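# Stand the loose plate upright in the dish rack

## Task

Take the plate that lies flat on the table and set it upright in a free slot of the dish rack. The rack is loose and must end resting on all four of its feet. Any plates already in the rack must still stand upright in their slots. Your plate must be motionless before you end the scene, and it must stay up without the robot holding it. Finally, open the gripper and pull the arm away.

## Robot and tools

Robot: two arms, left_arm and right_arm, each with a parallel two-finger gripper. The names are not image sides. Cameras: cam_high, cam_low, cam_left_wrist, cam_right_wrist, all 504x504. Images come with every execute_actions result unless "pictures": false is passed, and with every move result.

Frames. State lines give each gripper's end_effector_position (metres) and end_effector_quat_wxyz in a shared scene frame. The origin is on the table top midway between the arms, +z is up, +x points out over the table, and left_arm sits on the +y side. The printed position is the point between the closed finger pads. It may be off from the truth, more so at long reach. Gripper axes: the fingers point along its own +z and open and close along its own y. Closed fingertips stick out about 19 mm past that point, open ones about 6 mm. Closing pushes the tips about 13 mm further out, so leave that gap above a surface.

The row (16 numbers, each in [-1, 1]). It is one flat list covering both arms, even if only one moves. Order: left dx, dy, dz, rx, ry, rz, left gripper position, left speed, then the same eight for the right arm. dx to rz are an offset, not a pose. They are expressed in that gripper's own axes and measured from the gripper's pose in the last result that showed it. Before any result in the scene has shown it, and for the second or later call within one reply, they are measured from where the gripper is when the action starts. Scale: 1.0 = 0.6 m of travel or 180 degrees of turn. rx, ry, rz together form one rotation vector. All zeros is not a hold: it drives the arm back to the reference pose. To keep an arm still, send the offset back to where you want it in the first call, then zeros in later calls of that reply.

Gripper numbers. position: +1 is fully open (85 mm), 0 is about 41 mm, about -0.8 makes the pads touch, and -1 closes until blocked. speed: about 20 mm/s at -1, 85 at 0, 150 at +1. Full-close force is set by the arm, roughly 190 to 235 N per pad. A 0 is a real command, so to leave a gripper alone resend its previous two numbers. To grip, send -1 and keep sending it. For a softer grip, open first, then ask for a width a little under the object's. To release, ask for a width larger than the object. Fingers stay put once stopped until the number changes by 0.01 or more. position_measured_pct is about 50 - 50 x position, so 0 means fully open. A reading under 90 that stops short of the request means something is held or blocking. About 90 or slightly more means the pads met, on nothing or on something very thin.

Tools.
execute_actions {"actions": [...], "pictures": bool}. The list holds at most one item. An empty list only reports the state. An action {"rows": [[16 numbers], ...], "steps": n} has up to 15 rows and n up to 15 (default 15). Each step lasts 1/30 s, and the last row repeats if rows run out. Each row is an offset from the same reference pose, not from the previous row. A wait {"steps": n}, n up to 300, counts from the last result, and reply time is included. A refused call does nothing.
move {"target": [16 numbers], "speed": m/s}. target is one row of offsets as above, speed is 0.002 to 0.5 (default 0.25), and turning is capped at twice that in rad/s. Both grippers follow straight paths that finish together in 0.5 to 10 s, and longer moves get cut off at 10 s. Finger numbers are sent at the start. Paths ignore obstacles and the other arm. Grippers may lag, wander or overshoot speed, worst near full arm extension. Faster moves and targets set deeper past a contact press harder. The result adds a "move:" line giving the ending (done, off_target, moving, held, fault), any limits (paced = pose clipped, held = some steps blocked, after which the arm may jump fast) and each gripper's distance to its target.
wait {"seconds": 0-10} runs the scene, sending nothing new.
zoom_image {"camera": name, "region": [x0, y0, x1, y1]} gives a closer look at the latest image. Pixels are counted from the top-left, at most 504x504.
Only call it when the plate stands still in the rack, free of the gripper, and the arm has moved away.

Motion limits. Each step the commanded pose is clipped to within 70 mm and 16 degrees of the measured pose, then joints follow by damped IK, favouring position over orientation. After an action ends the arm only goes on to its last clipped pose, so large moves need follow-up calls. Check the pose and the "Hand target" line. Elbows cannot fully straighten. Joint ranges (rad): waist, upper arm roll, forearm roll and wrist roll ±69.115, shoulder ±2.250, elbow ±2.580, wrist pitch ±2.100.

Result warnings. "pose unreachable" means a clearance check altered or blocked that arm's command. HELD marks steps where the row was not fully sent. "too close" counts each base's mounting plate and its half of the rear frame as part of that arm. A torque fault happens when contact torque reaches a load limit (48.6 N m for waist, shoulder, upper arm roll and elbow; 30.6 N m for the wrist joints, with held weight included). It freezes the arm for 10 s. Motor heat builds while holding a load, even during thinking. MOTOR HOT appears from 60 °C. At 75 °C an OVER-TEMPERATURE FAULT lets the arm sag.

Avoid: dropping the plate, hard contact, pressing deep into the table or rack, tipping or shoving the loose rack off its feet, disturbing plates already racked, letting the arms collide, and knocking anything off the table. Objects may get small random nudges, so confirm the plate is settled before finishing.

Each tool is called as name(argument=value, ...) on one line, values as JSON.

## Session

I'll start by looking at the scene.

execute_actions(actions=[])

Scene clock: 0.00 s of 5608.00 s.
left_arm: end_effector_position=(+0.0703, +0.3090, +0.2727) position_measured_pct=0.0 end_effector_quat_wxyz=(+0.045, -0.116, +0.981, -0.147) | right_arm: end_effector_position=(+0.5162, +0.1359, +0.2233) position_measured_pct=0.0 end_effector_quat_wxyz=(+0.569, +0.015, +0.822, +0.004)
Joint positions: left_arm=[-0.051 -0.535 -0.364  2.338  0.128  1.346  1.249] | right_arm=[-1.683  1.187  1.037  1.358  0.498  0.473 -0.184]
Joint velocities: left_arm=[ 0.     0.     0.     0.001 -0.     0.001  0.   ] | right_arm=[-0.    -0.    -0.     0.    -0.     0.001  0.   ]
Motor temperatures (°C, as the motors report them): left_arm=[32 36 29 30 38 40 37] | right_arm=[34 34 26 32 33 37 39]
Hand target (left_arm): +0.070, +0.309, +0.273; +0.045, -0.116, +0.981, -0.147
Hand target (right_arm): +0.516, +0.136, +0.223; +0.569, +0.015, +0.822, +0.004

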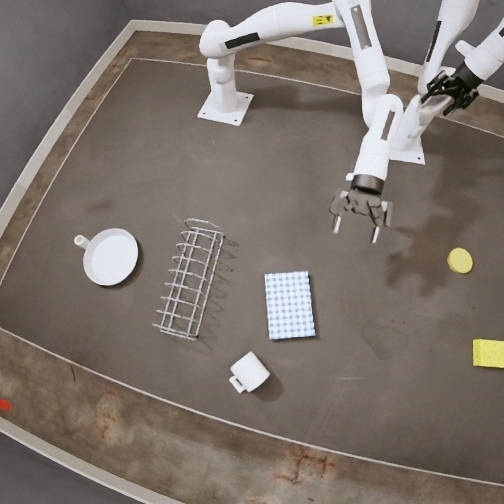

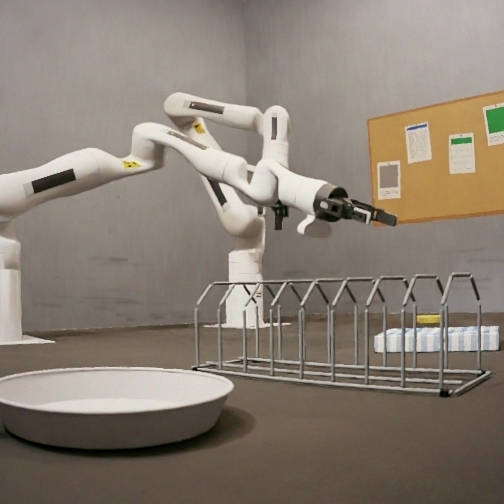

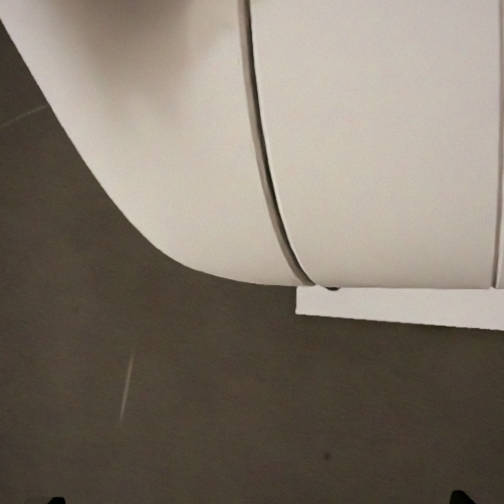

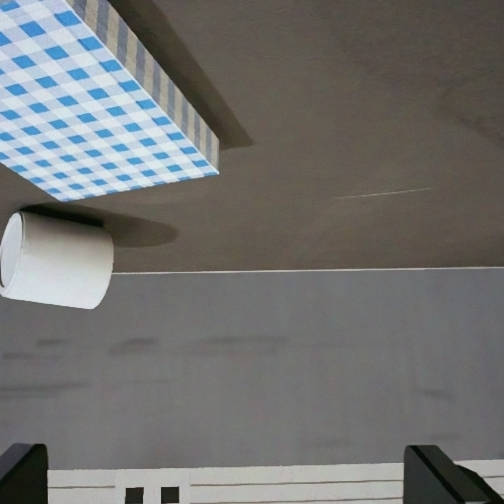

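zoom_image(camera="cam_high", region=[40, 180, 340, 400])

zoom_image(camera="cam_low", region=[0, 250, 504, 504])

Region (40, 180, 340, 400) of cam_high's 504x504 image, scaled by 1.680, with more detail than that image has; it fills the top 370 rows of this view, and the rest is white.

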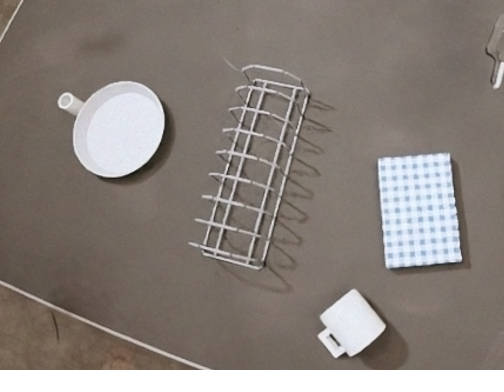

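Region (0, 250, 504, 504) of cam_low's 504x504 image, scaled by 1.000; it fills the top 254 rows of this view, and the rest is white.

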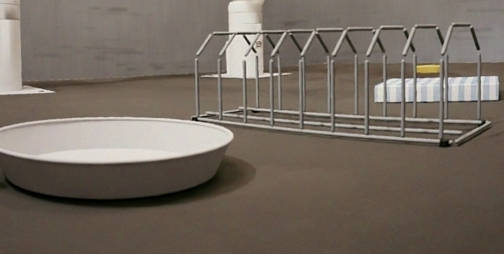

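move(target=[0,0,0,0,0,0,1,0, -0.2896,-0.803,-0.1204,0,0.3856,0,1,0], speed=0.3)

Scene clock: 55.87 s of 5608.00 s.
left_arm: end_effector_position=(+0.0703, +0.3090, +0.2727) position_measured_pct=0.0 end_effector_quat_wxyz=(+0.045, -0.116, +0.981, -0.147) | right_arm: end_effector_position=(+0.5014, -0.3475, +0.3987) position_measured_pct=0.0 end_effector_quat_wxyz=(-0.004, +0.008, +1.000, +0.012)
Joint positions: left_arm=[-0.051 -0.535 -0.364  2.338  0.128  1.346  1.249] | right_arm=[-0.348  0.571  0.476  0.827 -0.281  1.798  1.595]
Joint velocities: left_arm=[-0.     0.     0.     0.    -0.    -0.001  0.   ] | right_arm=[ 0.003  0.005  0.001 -0.001 -0.     0.     0.001]
Motor temperatures (°C, as the motors report them): left_arm=[32 36 29 31 38 40 37] | right_arm=[34 35 27 32 33 37 39]
Hand target (left_arm): +0.070, +0.309, +0.273; +0.045, -0.116, +0.981, -0.147
Hand target (right_arm): +0.501, -0.348, +0.399; -0.005, +0.009, +1.000, +0.012
Off the commanded pose (left_arm): 0.000 m, 0 deg.
Off the commanded pose (right_arm): 0.003 m, 1 deg.
After step 90, 50.13 s passed at rest.
move: done

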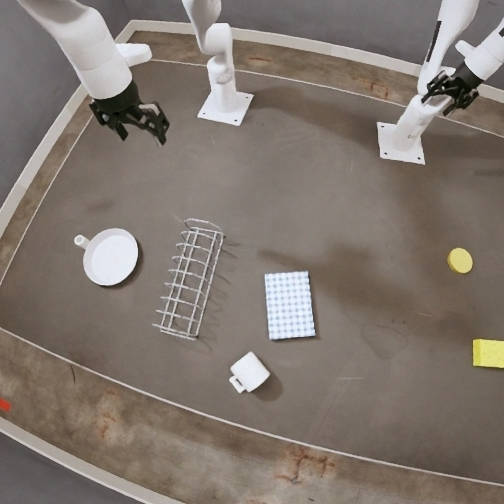

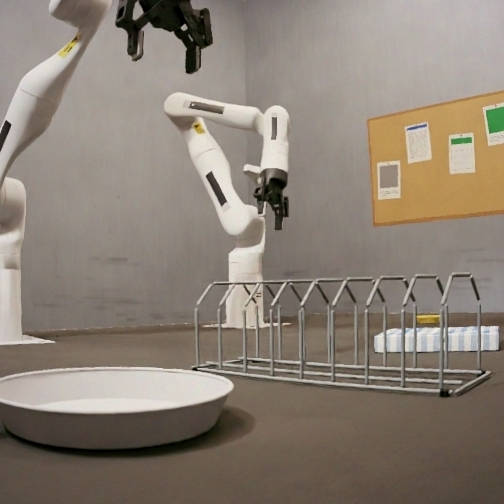

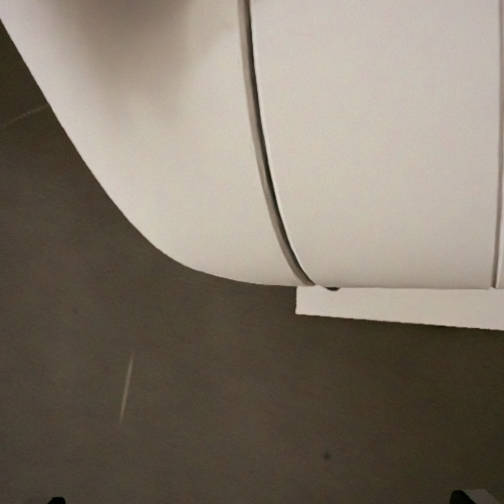

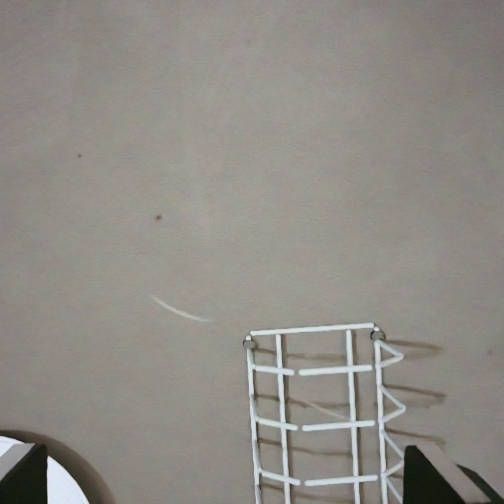

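zoom_image(camera="cam_right_wrist", region=[220, 300, 460, 504])

Region (220, 300, 460, 504) of cam_right_wrist's 504x504 image, scaled by 2.100; it fills the top 428 rows of this view, and the rest is white.

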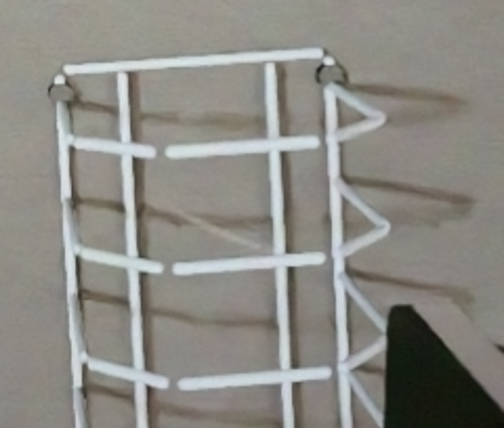

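zoom_image(camera="cam_right_wrist", region=[0, 384, 160, 504])

Region (0, 384, 160, 504) of cam_right_wrist's 504x504 image, scaled by 3.150; it fills the top 378 rows of this view, and the rest is white.

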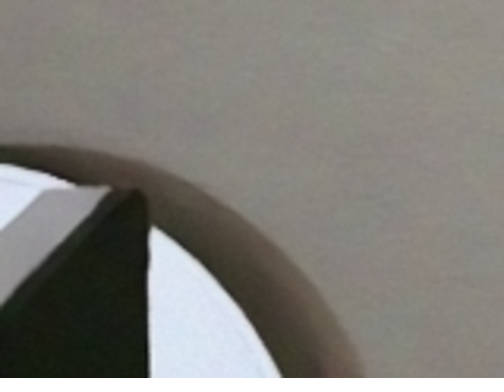

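zoom_image(camera="cam_low", region=[100, 350, 260, 460])

Region (100, 350, 260, 460) of cam_low's 504x504 image, scaled by 3.150, with more detail than that image has; it fills the top 346 rows of this view, and the rest is white.

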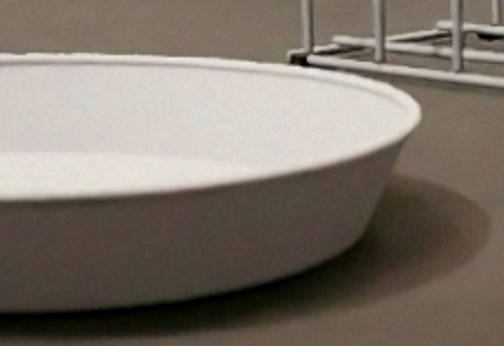

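move(target=[0,0,0,0,0,0,1,0, -0.1684,-0.0991,0.3142,0.1436,-0.0380,-0.1690,1,0], speed=0.3)

Scene clock: 177.43 s of 5608.00 s.
left_arm: end_effector_position=(+0.0703, +0.3090, +0.2727) position_measured_pct=0.0 end_effector_quat_wxyz=(+0.045, -0.116, +0.981, -0.147) | right_arm: end_effector_position=(+0.6008, -0.4044, +0.2086) position_measured_pct=0.0 end_effector_quat_wxyz=(+0.056, -0.252, +0.943, -0.209)
Joint positions: left_arm=[-0.051 -0.535 -0.364  2.338  0.128  1.346  1.249] | right_arm=[-0.505  0.744  0.488  1.258  0.09   1.024  1.931]
Joint velocities: left_arm=[-0.  0. -0.  0. -0.  0.  0.] | right_arm=[-0.003  0.002 -0.002  0.002  0.001 -0.    -0.001]
Motor temperatures (°C, as the motors report them): left_arm=[32 36 29 31 38 40 37] | right_arm=[34 37 27 32 33 37 39]
Hand target (left_arm): +0.070, +0.309, +0.273; +0.045, -0.116, +0.981, -0.147
Hand target (right_arm): +0.601, -0.404, +0.208; +0.056, -0.252, +0.943, -0.209
Off the commanded pose (left_arm): 0.000 m, 0 deg.
Off the commanded pose (right_arm): 0.001 m, 0 deg.
After step 160, 114.67 s passed at rest.
move: done

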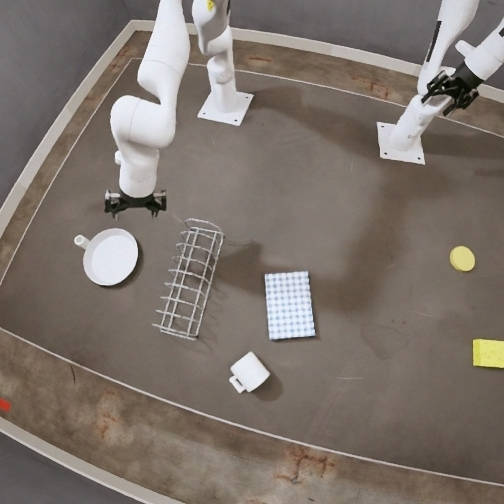

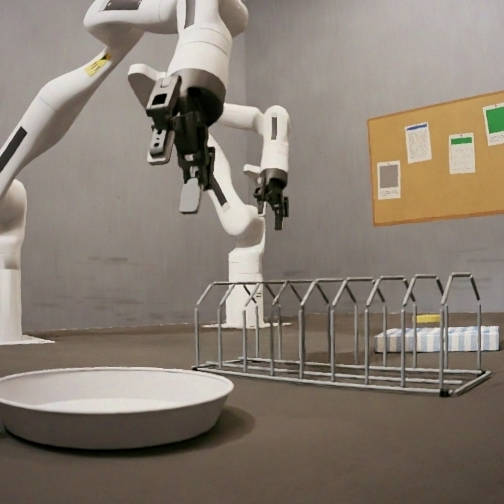

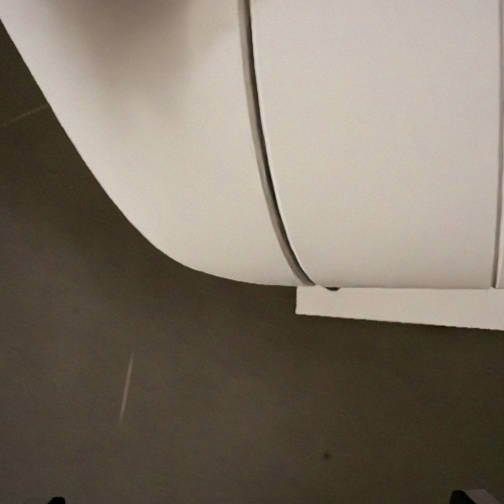

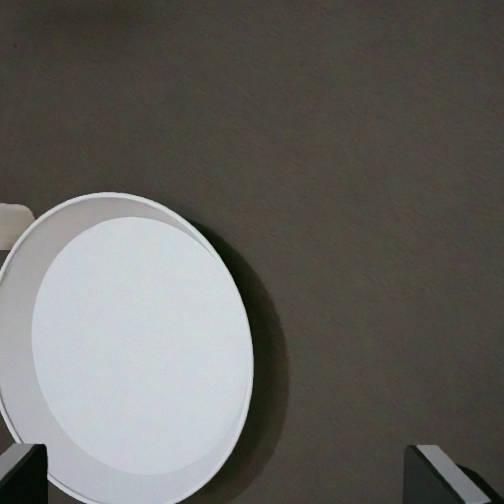

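move(target=[0,0,0,0,0,0,1,0, -0.008,0.01,0.1667,0,0,0,1,0], speed=0.2)

Scene clock: 188.67 s of 5608.00 s.
left_arm: end_effector_position=(+0.0703, +0.3090, +0.2727) position_measured_pct=0.0 end_effector_quat_wxyz=(+0.045, -0.116, +0.981, -0.147) | right_arm: end_effector_position=(+0.6239, -0.4334, +0.1159) position_measured_pct=0.0 end_effector_quat_wxyz=(+0.057, -0.252, +0.943, -0.209)
Joint positions: left_arm=[-0.051 -0.535 -0.364  2.338  0.128  1.346  1.249] | right_arm=[-0.428  0.891  0.458  1.29   0.064  0.834  1.935]
Joint velocities: left_arm=[-0.     0.     0.     0.001 -0.    -0.     0.   ] | right_arm=[ 0.004  0.007  0.001 -0.001  0.001  0.001  0.   ]
Motor temperatures (°C, as the motors report them): left_arm=[32 36 29 31 38 40 37] | right_arm=[34 37 27 32 33 37 39]
Hand target (left_arm): +0.070, +0.309, +0.273; +0.045, -0.116, +0.981, -0.147
Hand target (right_arm): +0.624, -0.434, +0.116; +0.056, -0.252, +0.943, -0.209
Off the commanded pose (left_arm): 0.000 m, 0 deg.
Off the commanded pose (right_arm): 0.001 m, 0 deg.
After step 90, 7.37 s passed at rest.
move: done

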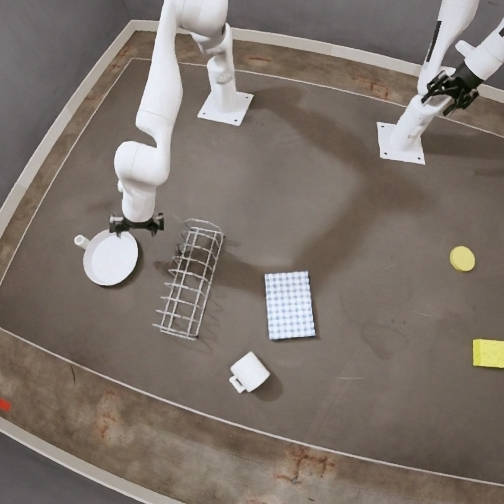

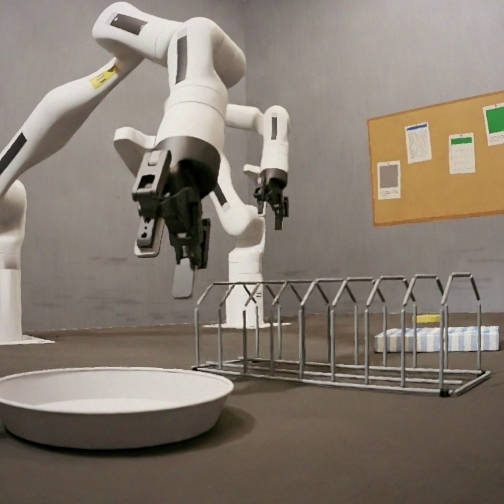

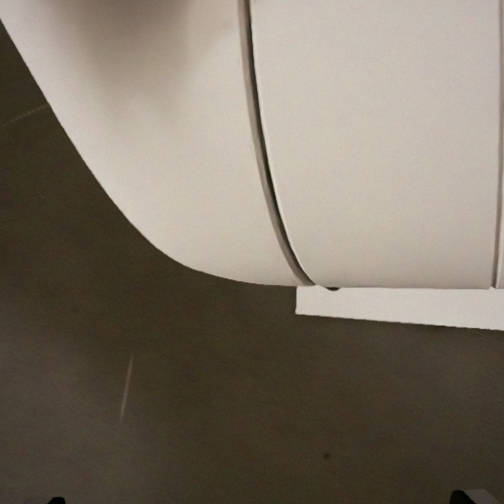

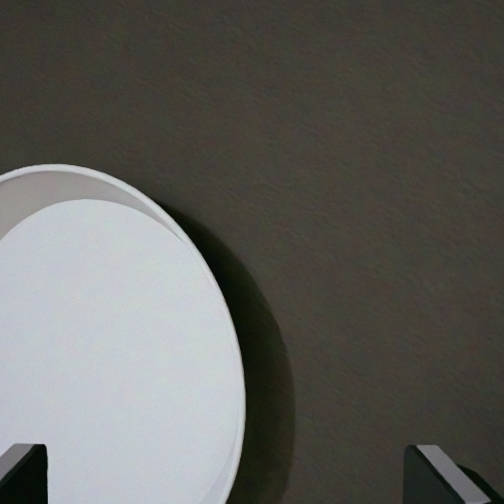

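move(target=[0,0,0,0,0,0,1,0, -0.005,0.0033,0.1028,0,0,0,-0.15,0], speed=0.15)

Scene clock: 202.87 s of 5608.00 s.
left_arm: end_effector_position=(+0.0703, +0.3090, +0.2727) position_measured_pct=0.0 end_effector_quat_wxyz=(+0.045, -0.116, +0.981, -0.147) | right_arm: end_effector_position=(+0.6390, -0.4528, +0.0593) position_measured_pct=57.5 end_effector_quat_wxyz=(+0.057, -0.252, +0.943, -0.209)
Joint positions: left_arm=[-0.051 -0.535 -0.364  2.338  0.128  1.346  1.249] | right_arm=[-0.376  0.997  0.439  1.266  0.05   0.745  1.94 ]
Joint velocities: left_arm=[ 0.  0. -0.  0. -0.  0.  0.] | right_arm=[ 0.     0.002 -0.    -0.    -0.     0.001  0.   ]
Motor temperatures (°C, as the motors report them): left_arm=[32 36 29 31 38 40 37] | right_arm=[34 37 27 32 33 37 39]
Hand target (left_arm): +0.070, +0.309, +0.273; +0.045, -0.116, +0.981, -0.147
Hand target (right_arm): +0.639, -0.453, +0.059; +0.057, -0.252, +0.943, -0.209
Off the commanded pose (left_arm): 0.000 m, 0 deg.
Off the commanded pose (right_arm): 0.000 m, 0 deg.
After step 90, 10.20 s passed at rest.
move: done

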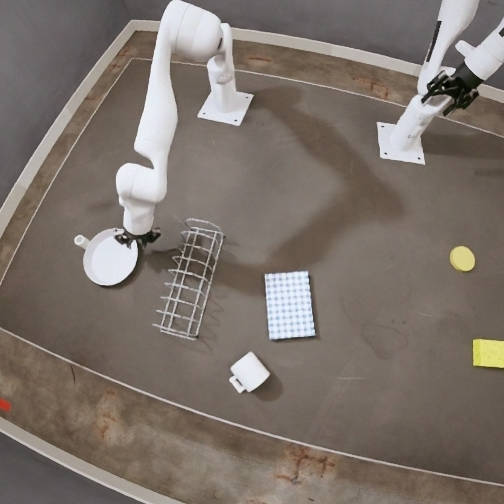

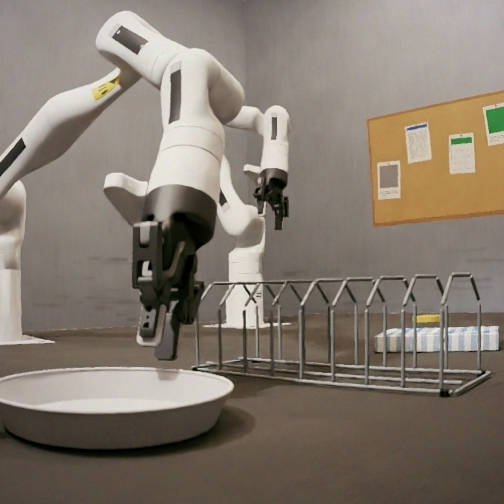

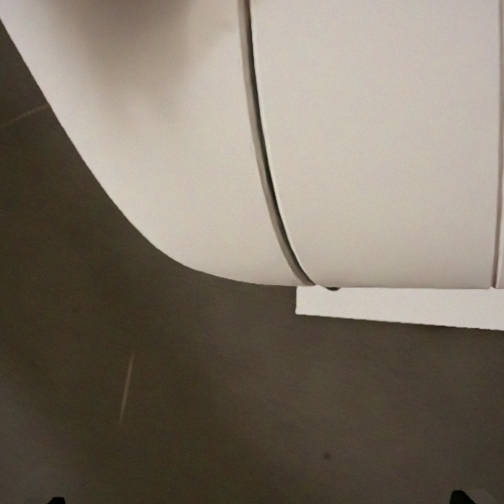

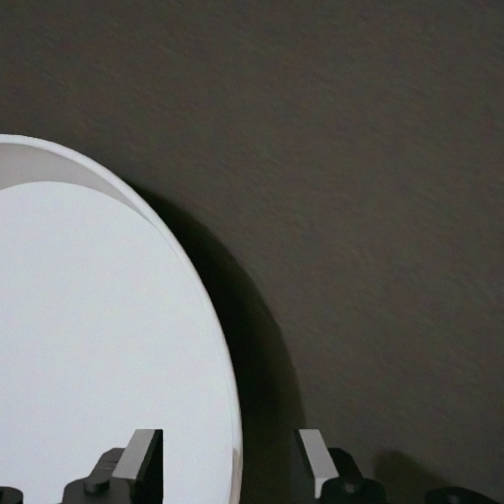

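move(target=[0,0,0,0,0,0,1,0, 0,0.003,0.056,0,0,0,-0.15,0], speed=0.06)

Scene clock: 210.00 s of 5608.00 s.
left_arm: end_effector_position=(+0.0703, +0.3090, +0.2727) position_measured_pct=0.0 end_effector_quat_wxyz=(+0.045, -0.116, +0.981, -0.147) | right_arm: end_effector_position=(+0.6455, -0.4635, +0.0283) position_measured_pct=57.5 end_effector_quat_wxyz=(+0.057, -0.252, +0.943, -0.209)
Joint positions: left_arm=[-0.051 -0.535 -0.364  2.338  0.128  1.346  1.249] | right_arm=[-0.349  1.055  0.429  1.248  0.045  0.699  1.941]
Joint velocities: left_arm=[-0.    -0.     0.    -0.    -0.     0.001 -0.   ] | right_arm=[ 0.001  0.005 -0.    -0.     0.001  0.001  0.   ]
Motor temperatures (°C, as the motors report them): left_arm=[32 36 29 31 38 40 37] | right_arm=[34 37 27 32 33 37 39]
Hand target (left_arm): +0.070, +0.309, +0.273; +0.045, -0.116, +0.981, -0.147
Hand target (right_arm): +0.645, -0.464, +0.028; +0.057, -0.252, +0.943, -0.209
Off the commanded pose (left_arm): 0.000 m, 0 deg.
Off the commanded pose (right_arm): 0.000 m, 0 deg.
After step 90, 3.30 s passed at rest.
move: done

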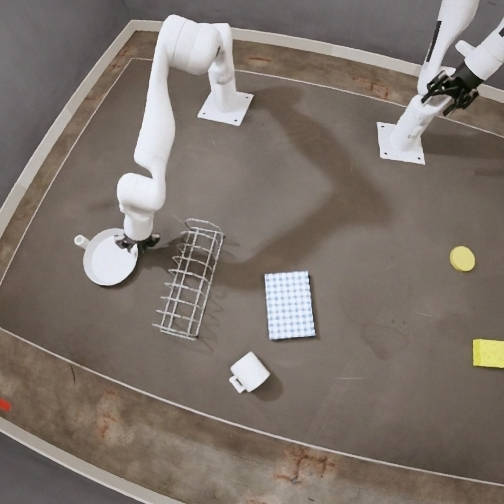

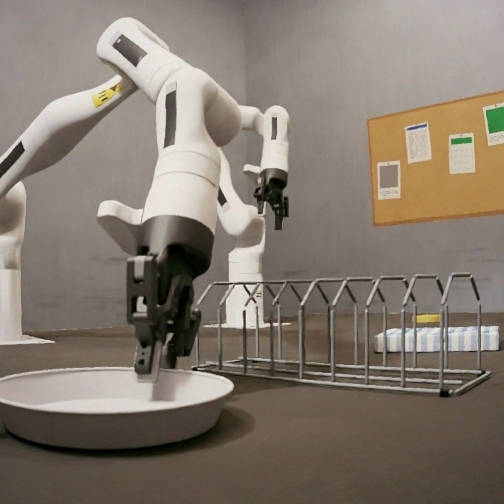

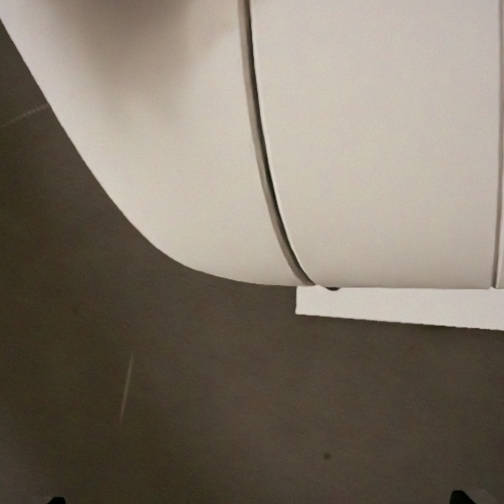

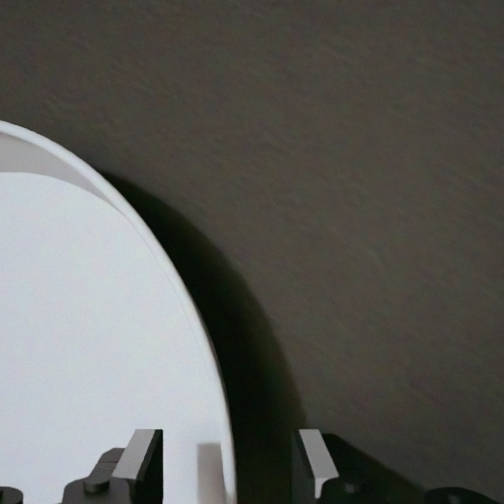

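zoom_image(camera="cam_low", region=[80, 300, 260, 440])

Region (80, 300, 260, 440) of cam_low's 504x504 image, scaled by 2.800, with more detail than that image has.

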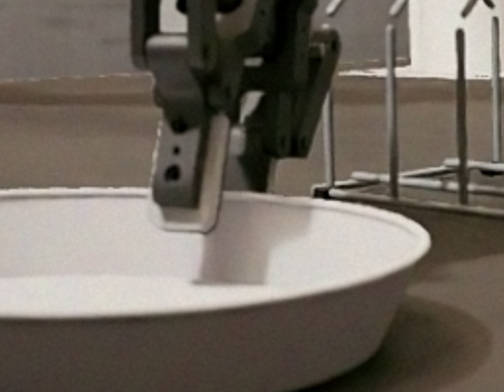

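move(target=[0,0,0,0,0,0,1,0, 0,0,0.003,0,0,0,-1,-0.5], speed=0.02)

Scene clock: 224.30 s of 5608.00 s.
left_arm: end_effector_position=(+0.0703, +0.3090, +0.2727) position_measured_pct=0.0 end_effector_quat_wxyz=(+0.045, -0.116, +0.981, -0.147) | right_arm: end_effector_position=(+0.6460, -0.4641, +0.0268) position_measured_pct=90.9 end_effector_quat_wxyz=(+0.057, -0.252, +0.943, -0.209)
Joint positions: left_arm=[-0.051 -0.535 -0.364  2.338  0.128  1.346  1.249] | right_arm=[-0.348  1.058  0.429  1.247  0.044  0.697  1.941]
Joint velocities: left_arm=[-0.001 -0.     0.    -0.     0.    -0.001  0.   ] | right_arm=[-0.    -0.001 -0.001  0.    -0.001 -0.001  0.001]
Motor temperatures (°C, as the motors report them): left_arm=[32 36 29 31 38 40 37] | right_arm=[34 38 27 32 33 37 39]
Hand target (left_arm): +0.070, +0.309, +0.273; +0.045, -0.116, +0.981, -0.147
Hand target (right_arm): +0.646, -0.464, +0.027; +0.057, -0.252, +0.943, -0.209
Off the commanded pose (left_arm): 0.000 m, 0 deg.
Off the commanded pose (right_arm): 0.000 m, 0 deg.
After step 90, 10.33 s passed at rest.
move: done

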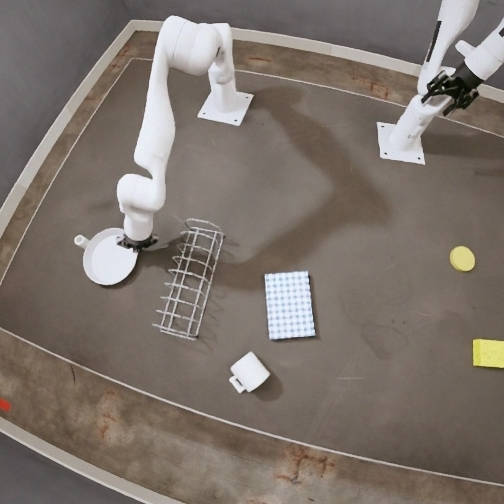

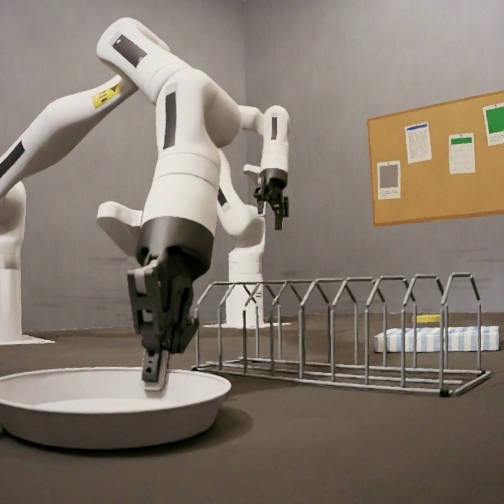

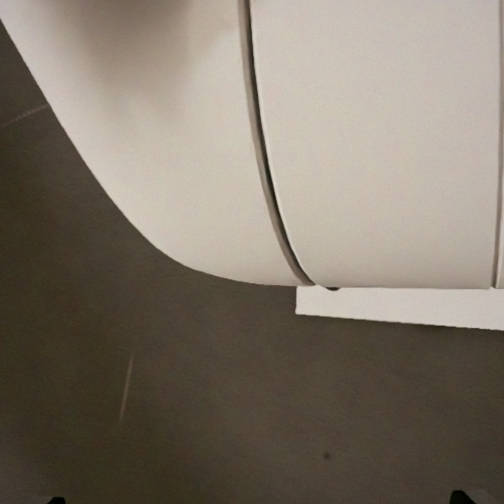

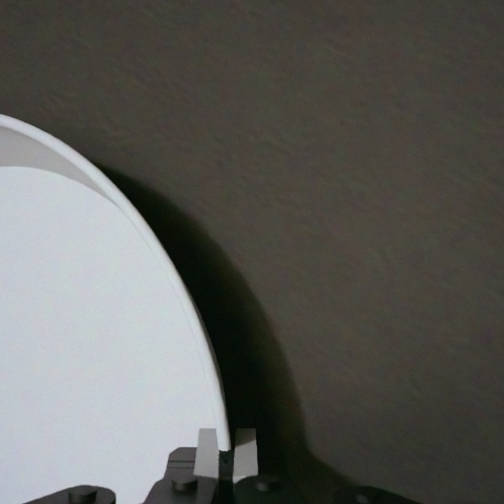

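move(target=[0,0,0,0,0,0,1,0, 0,-0.0352,-0.0755,0,0,0,-1,-0.5], speed=0.05)

Scene clock: 229.03 s of 5608.00 s.
left_arm: end_effector_position=(+0.0703, +0.3090, +0.2727) position_measured_pct=0.0 end_effector_quat_wxyz=(+0.045, -0.116, +0.981, -0.147) | right_arm: end_effector_position=(+0.6456, -0.4641, +0.0766) position_measured_pct=90.9 end_effector_quat_wxyz=(+0.057, -0.252, +0.943, -0.209)
Joint positions: left_arm=[-0.051 -0.535 -0.364  2.338  0.128  1.346  1.249] | right_arm=[-0.349  0.981  0.434  1.229  0.051  0.785  1.97 ]
Joint velocities: left_arm=[ 0.  0. -0. -0. -0. -0. -0.] | right_arm=[-0.    -0.002 -0.001  0.    -0.001  0.     0.   ]
Motor temperatures (°C, as the motors report them): left_arm=[32 36 29 31 38 40 37] | right_arm=[34 38 27 32 33 37 39]
Hand target (left_arm): +0.070, +0.309, +0.273; +0.045, -0.116, +0.981, -0.147
Hand target (right_arm): +0.646, -0.464, +0.077; +0.057, -0.252, +0.943, -0.209
Off the commanded pose (left_arm): 0.000 m, 0 deg.
Off the commanded pose (right_arm): 0.000 m, 0 deg.
After step 90, 0.47 s passed at rest.
move: done

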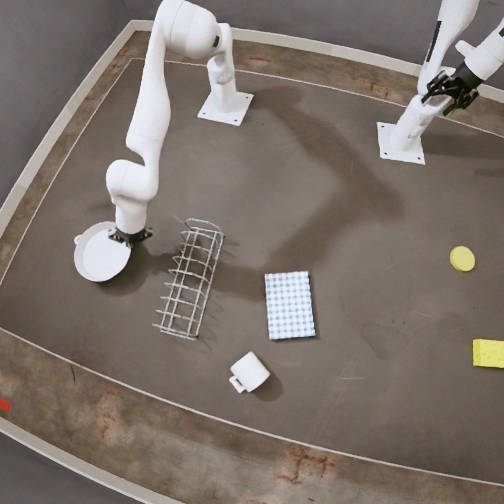

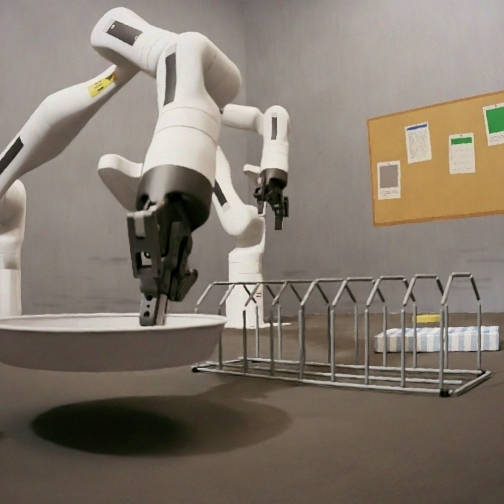

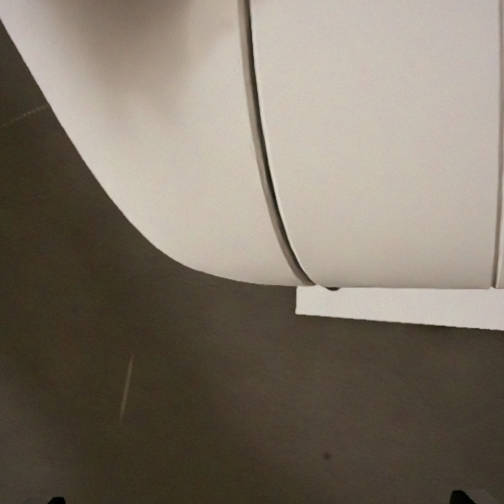

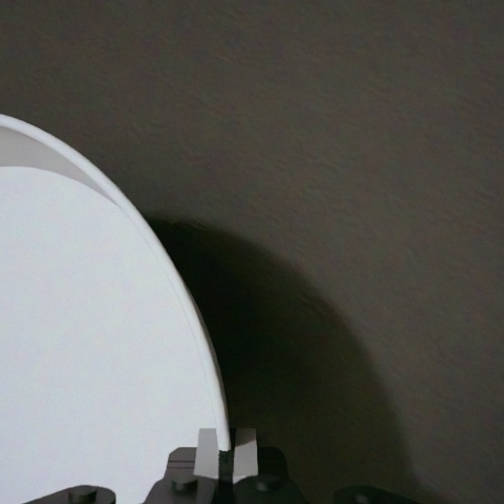

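move(target=[0,0,0,0,0,0,1,0, -0.0006,-0.0875,-0.3882,-0.1497,-0.1191,0.3284,-1,-0.5], speed=0.22)

Scene clock: 291.83 s of 5608.00 s.
left_arm: end_effector_position=(+0.0703, +0.3090, +0.2727) position_measured_pct=0.0 end_effector_quat_wxyz=(+0.045, -0.116, +0.981, -0.147) | right_arm: end_effector_position=(+0.6193, -0.4192, +0.3085) position_measured_pct=90.9 end_effector_quat_wxyz=(+0.258, +0.200, +0.939, +0.109)
Joint positions: left_arm=[-0.051 -0.535 -0.364  2.338  0.128  1.346  1.249] | right_arm=[-0.182  0.46   0.353  1.439 -0.481  0.77   1.552]
Joint velocities: left_arm=[ 0.     0.     0.    -0.001  0.    -0.002  0.   ] | right_arm=[-0.    -0.004  0.001  0.001  0.001 -0.001 -0.   ]
Motor temperatures (°C, as the motors report them): left_arm=[32 36 29 31 38 40 37] | right_arm=[34 39 27 32 33 37 39]
Hand target (left_arm): +0.070, +0.309, +0.273; +0.045, -0.116, +0.981, -0.147
Hand target (right_arm): +0.619, -0.419, +0.309; +0.258, +0.200, +0.939, +0.110
Off the commanded pose (left_arm): 0.000 m, 0 deg.
Off the commanded pose (right_arm): 0.002 m, 0 deg.
After step 90, 56.73 s passed at rest.
move: done

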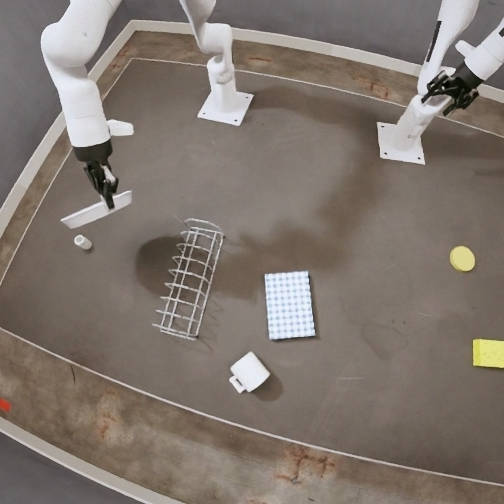

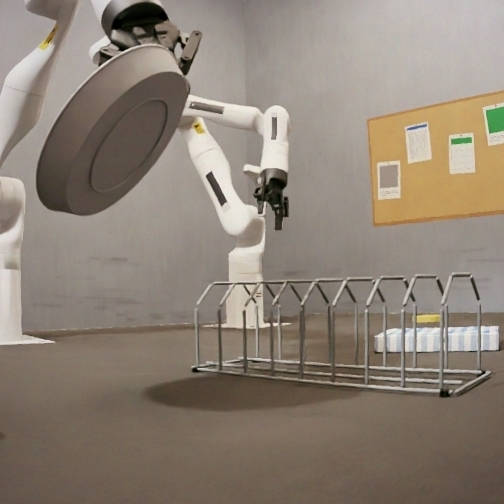

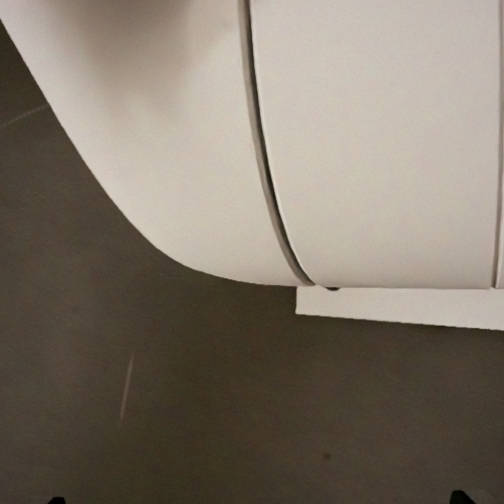

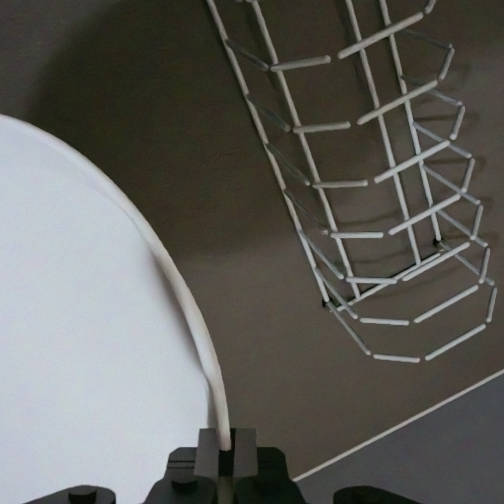

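move(target=[0,0,0,0,0,0,1,0, 0.0385,0.2580,-0.0080,-0.1501,-0.1202,0.3282,-1,-0.5], speed=0.22)

Scene clock: 311.87 s of 5608.00 s.
left_arm: end_effector_position=(+0.0703, +0.3090, +0.2727) position_measured_pct=0.0 end_effector_quat_wxyz=(+0.045, -0.116, +0.981, -0.147) | right_arm: end_effector_position=(+0.6480, -0.2697, +0.3501) position_measured_pct=90.9 end_effector_quat_wxyz=(+0.371, +0.581, +0.610, +0.390)
Joint positions: left_arm=[-0.051 -0.535 -0.364  2.338  0.128  1.346  1.249] | right_arm=[-0.181  0.383 -0.239  1.86  -0.963 -0.394  0.873]
Joint velocities: left_arm=[-0.  0. -0.  0.  0.  0. -0.] | right_arm=[ 0.006  0.004  0.005  0.002  0.007 -0.001 -0.008]
Motor temperatures (°C, as the motors report them): left_arm=[32 36 29 31 38 40 37] | right_arm=[34 39 27 32 33 37 39]
Hand target (left_arm): +0.070, +0.309, +0.273; +0.045, -0.116, +0.981, -0.147
Hand target (right_arm): +0.648, -0.271, +0.350; +0.371, +0.582, +0.610, +0.389
Off the commanded pose (left_arm): 0.000 m, 0 deg.
Off the commanded pose (right_arm): 0.001 m, 0 deg.
After step 90, 13.93 s passed at rest.
move: done

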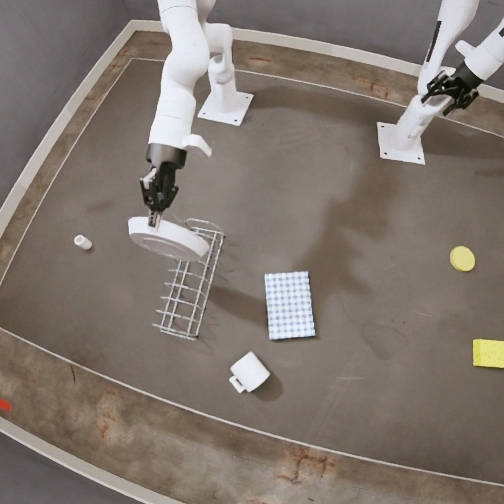

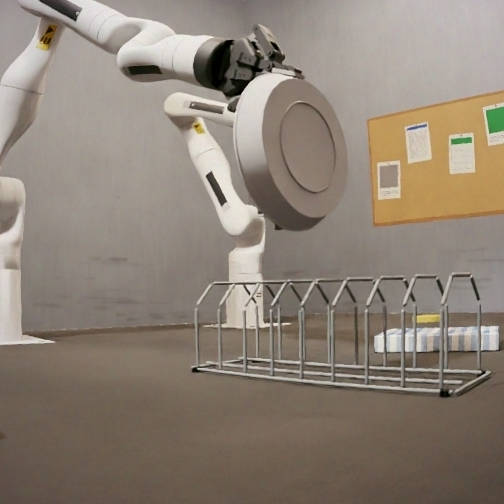

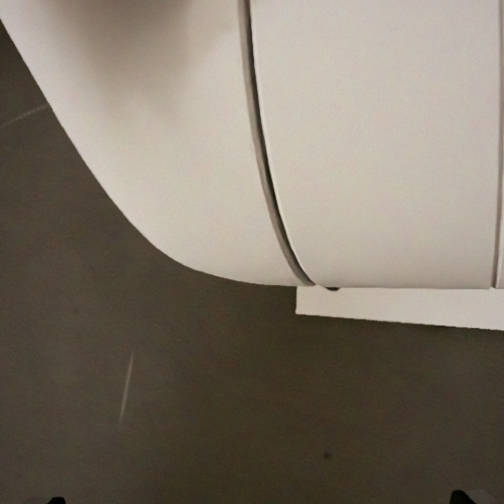

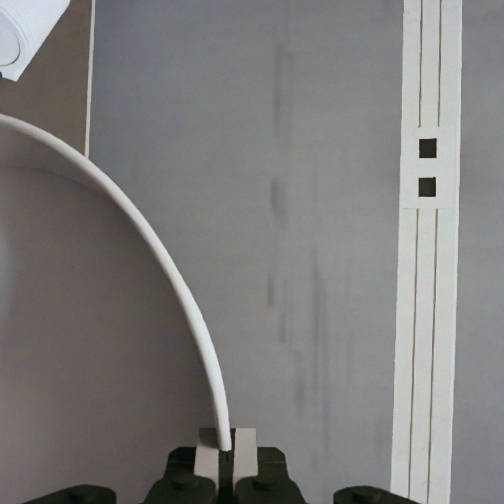

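move(target=[0,0,0,0,0,0,1,0, -0.002,-0.068,0.0317,0,0,0,-1,-0.5], speed=0.1)

zoom_image(camera="cam_low", region=[180, 100, 500, 410])

zoom_image(camera="cam_high", region=[100, 160, 280, 350])

Scene clock: 320.20 s of 5608.00 s.
left_arm: end_effector_position=(+0.0703, +0.3090, +0.2727) position_measured_pct=0.0 end_effector_quat_wxyz=(+0.045, -0.116, +0.981, -0.147) | right_arm: end_effector_position=(+0.6481, -0.2704, +0.3055) position_measured_pct=90.9 end_effector_quat_wxyz=(+0.371, +0.581, +0.611, +0.390)
Joint positions: left_arm=[-0.051 -0.535 -0.364  2.338  0.128  1.346  1.249] | right_arm=[-0.119  0.467 -0.327  1.92  -0.775 -0.514  0.705]
Joint velocities: left_arm=[ 0.     0.     0.    -0.001 -0.    -0.002  0.   ] | right_arm=[ 0.004  0.008  0.007  0.001  0.003 -0.    -0.004]
Motor temperatures (°C, as the motors report them): left_arm=[32 36 29 31 38 40 37] | right_arm=[34 39 27 32 33 37 39]
Hand target (left_arm): +0.070, +0.309, +0.273; +0.045, -0.116, +0.981, -0.147
Hand target (right_arm): +0.648, -0.271, +0.305; +0.371, +0.581, +0.610, +0.390
Off the commanded pose (left_arm): 0.000 m, 0 deg.
Off the commanded pose (right_arm): 0.001 m, 0 deg.
After step 90, 4.60 s passed at rest.
move: done

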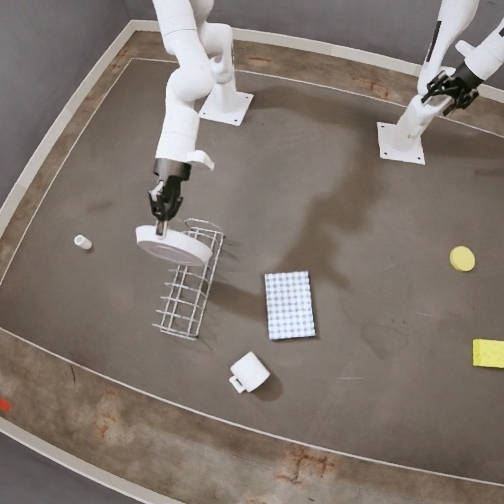

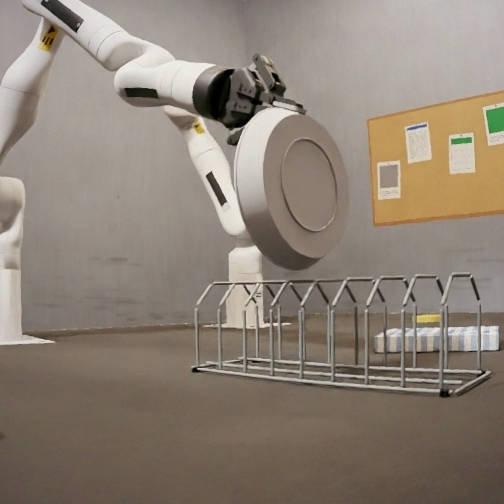

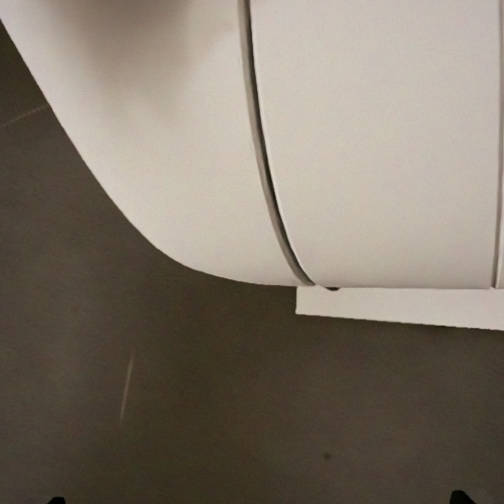

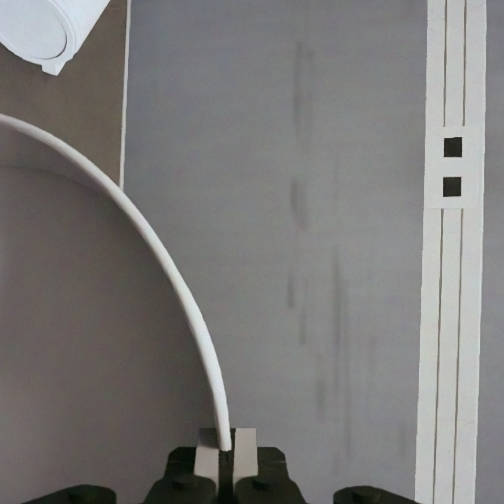

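Region (180, 100, 500, 410) of cam_low's 504x504 image, scaled by 1.575, with more detail than that image has; it fills the top 488 rows of this view, and the rest is white.

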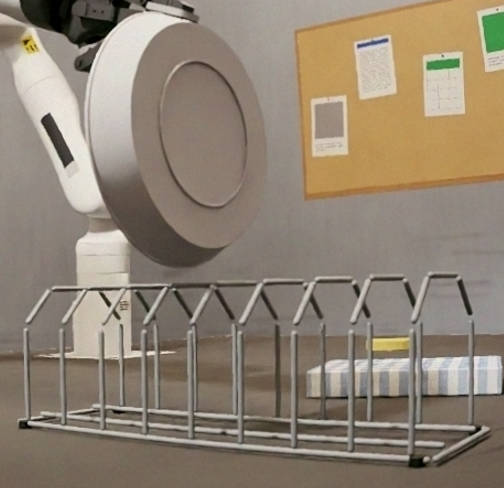

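Region (100, 160, 280, 350) of cam_high's 504x504 image, scaled by 2.653, with more detail than that image has; it fills the left 477 columns of this view, and the rest is white.

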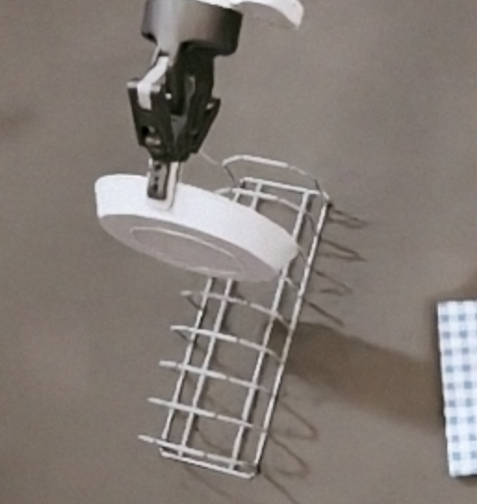

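zoom_image(camera="cam_high", region=[125, 205, 245, 345])

Region (125, 205, 245, 345) of cam_high's 504x504 image, scaled by 3.600, with more detail than that image has; it fills the left 432 columns of this view, and the rest is white.

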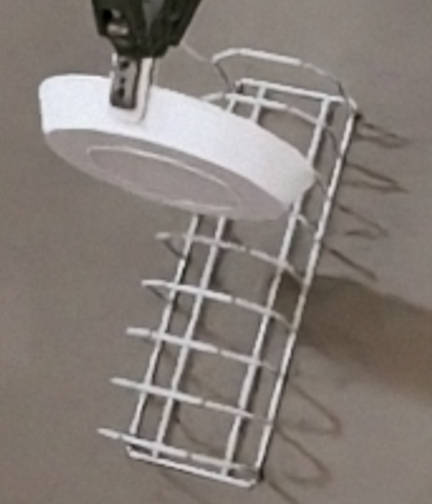

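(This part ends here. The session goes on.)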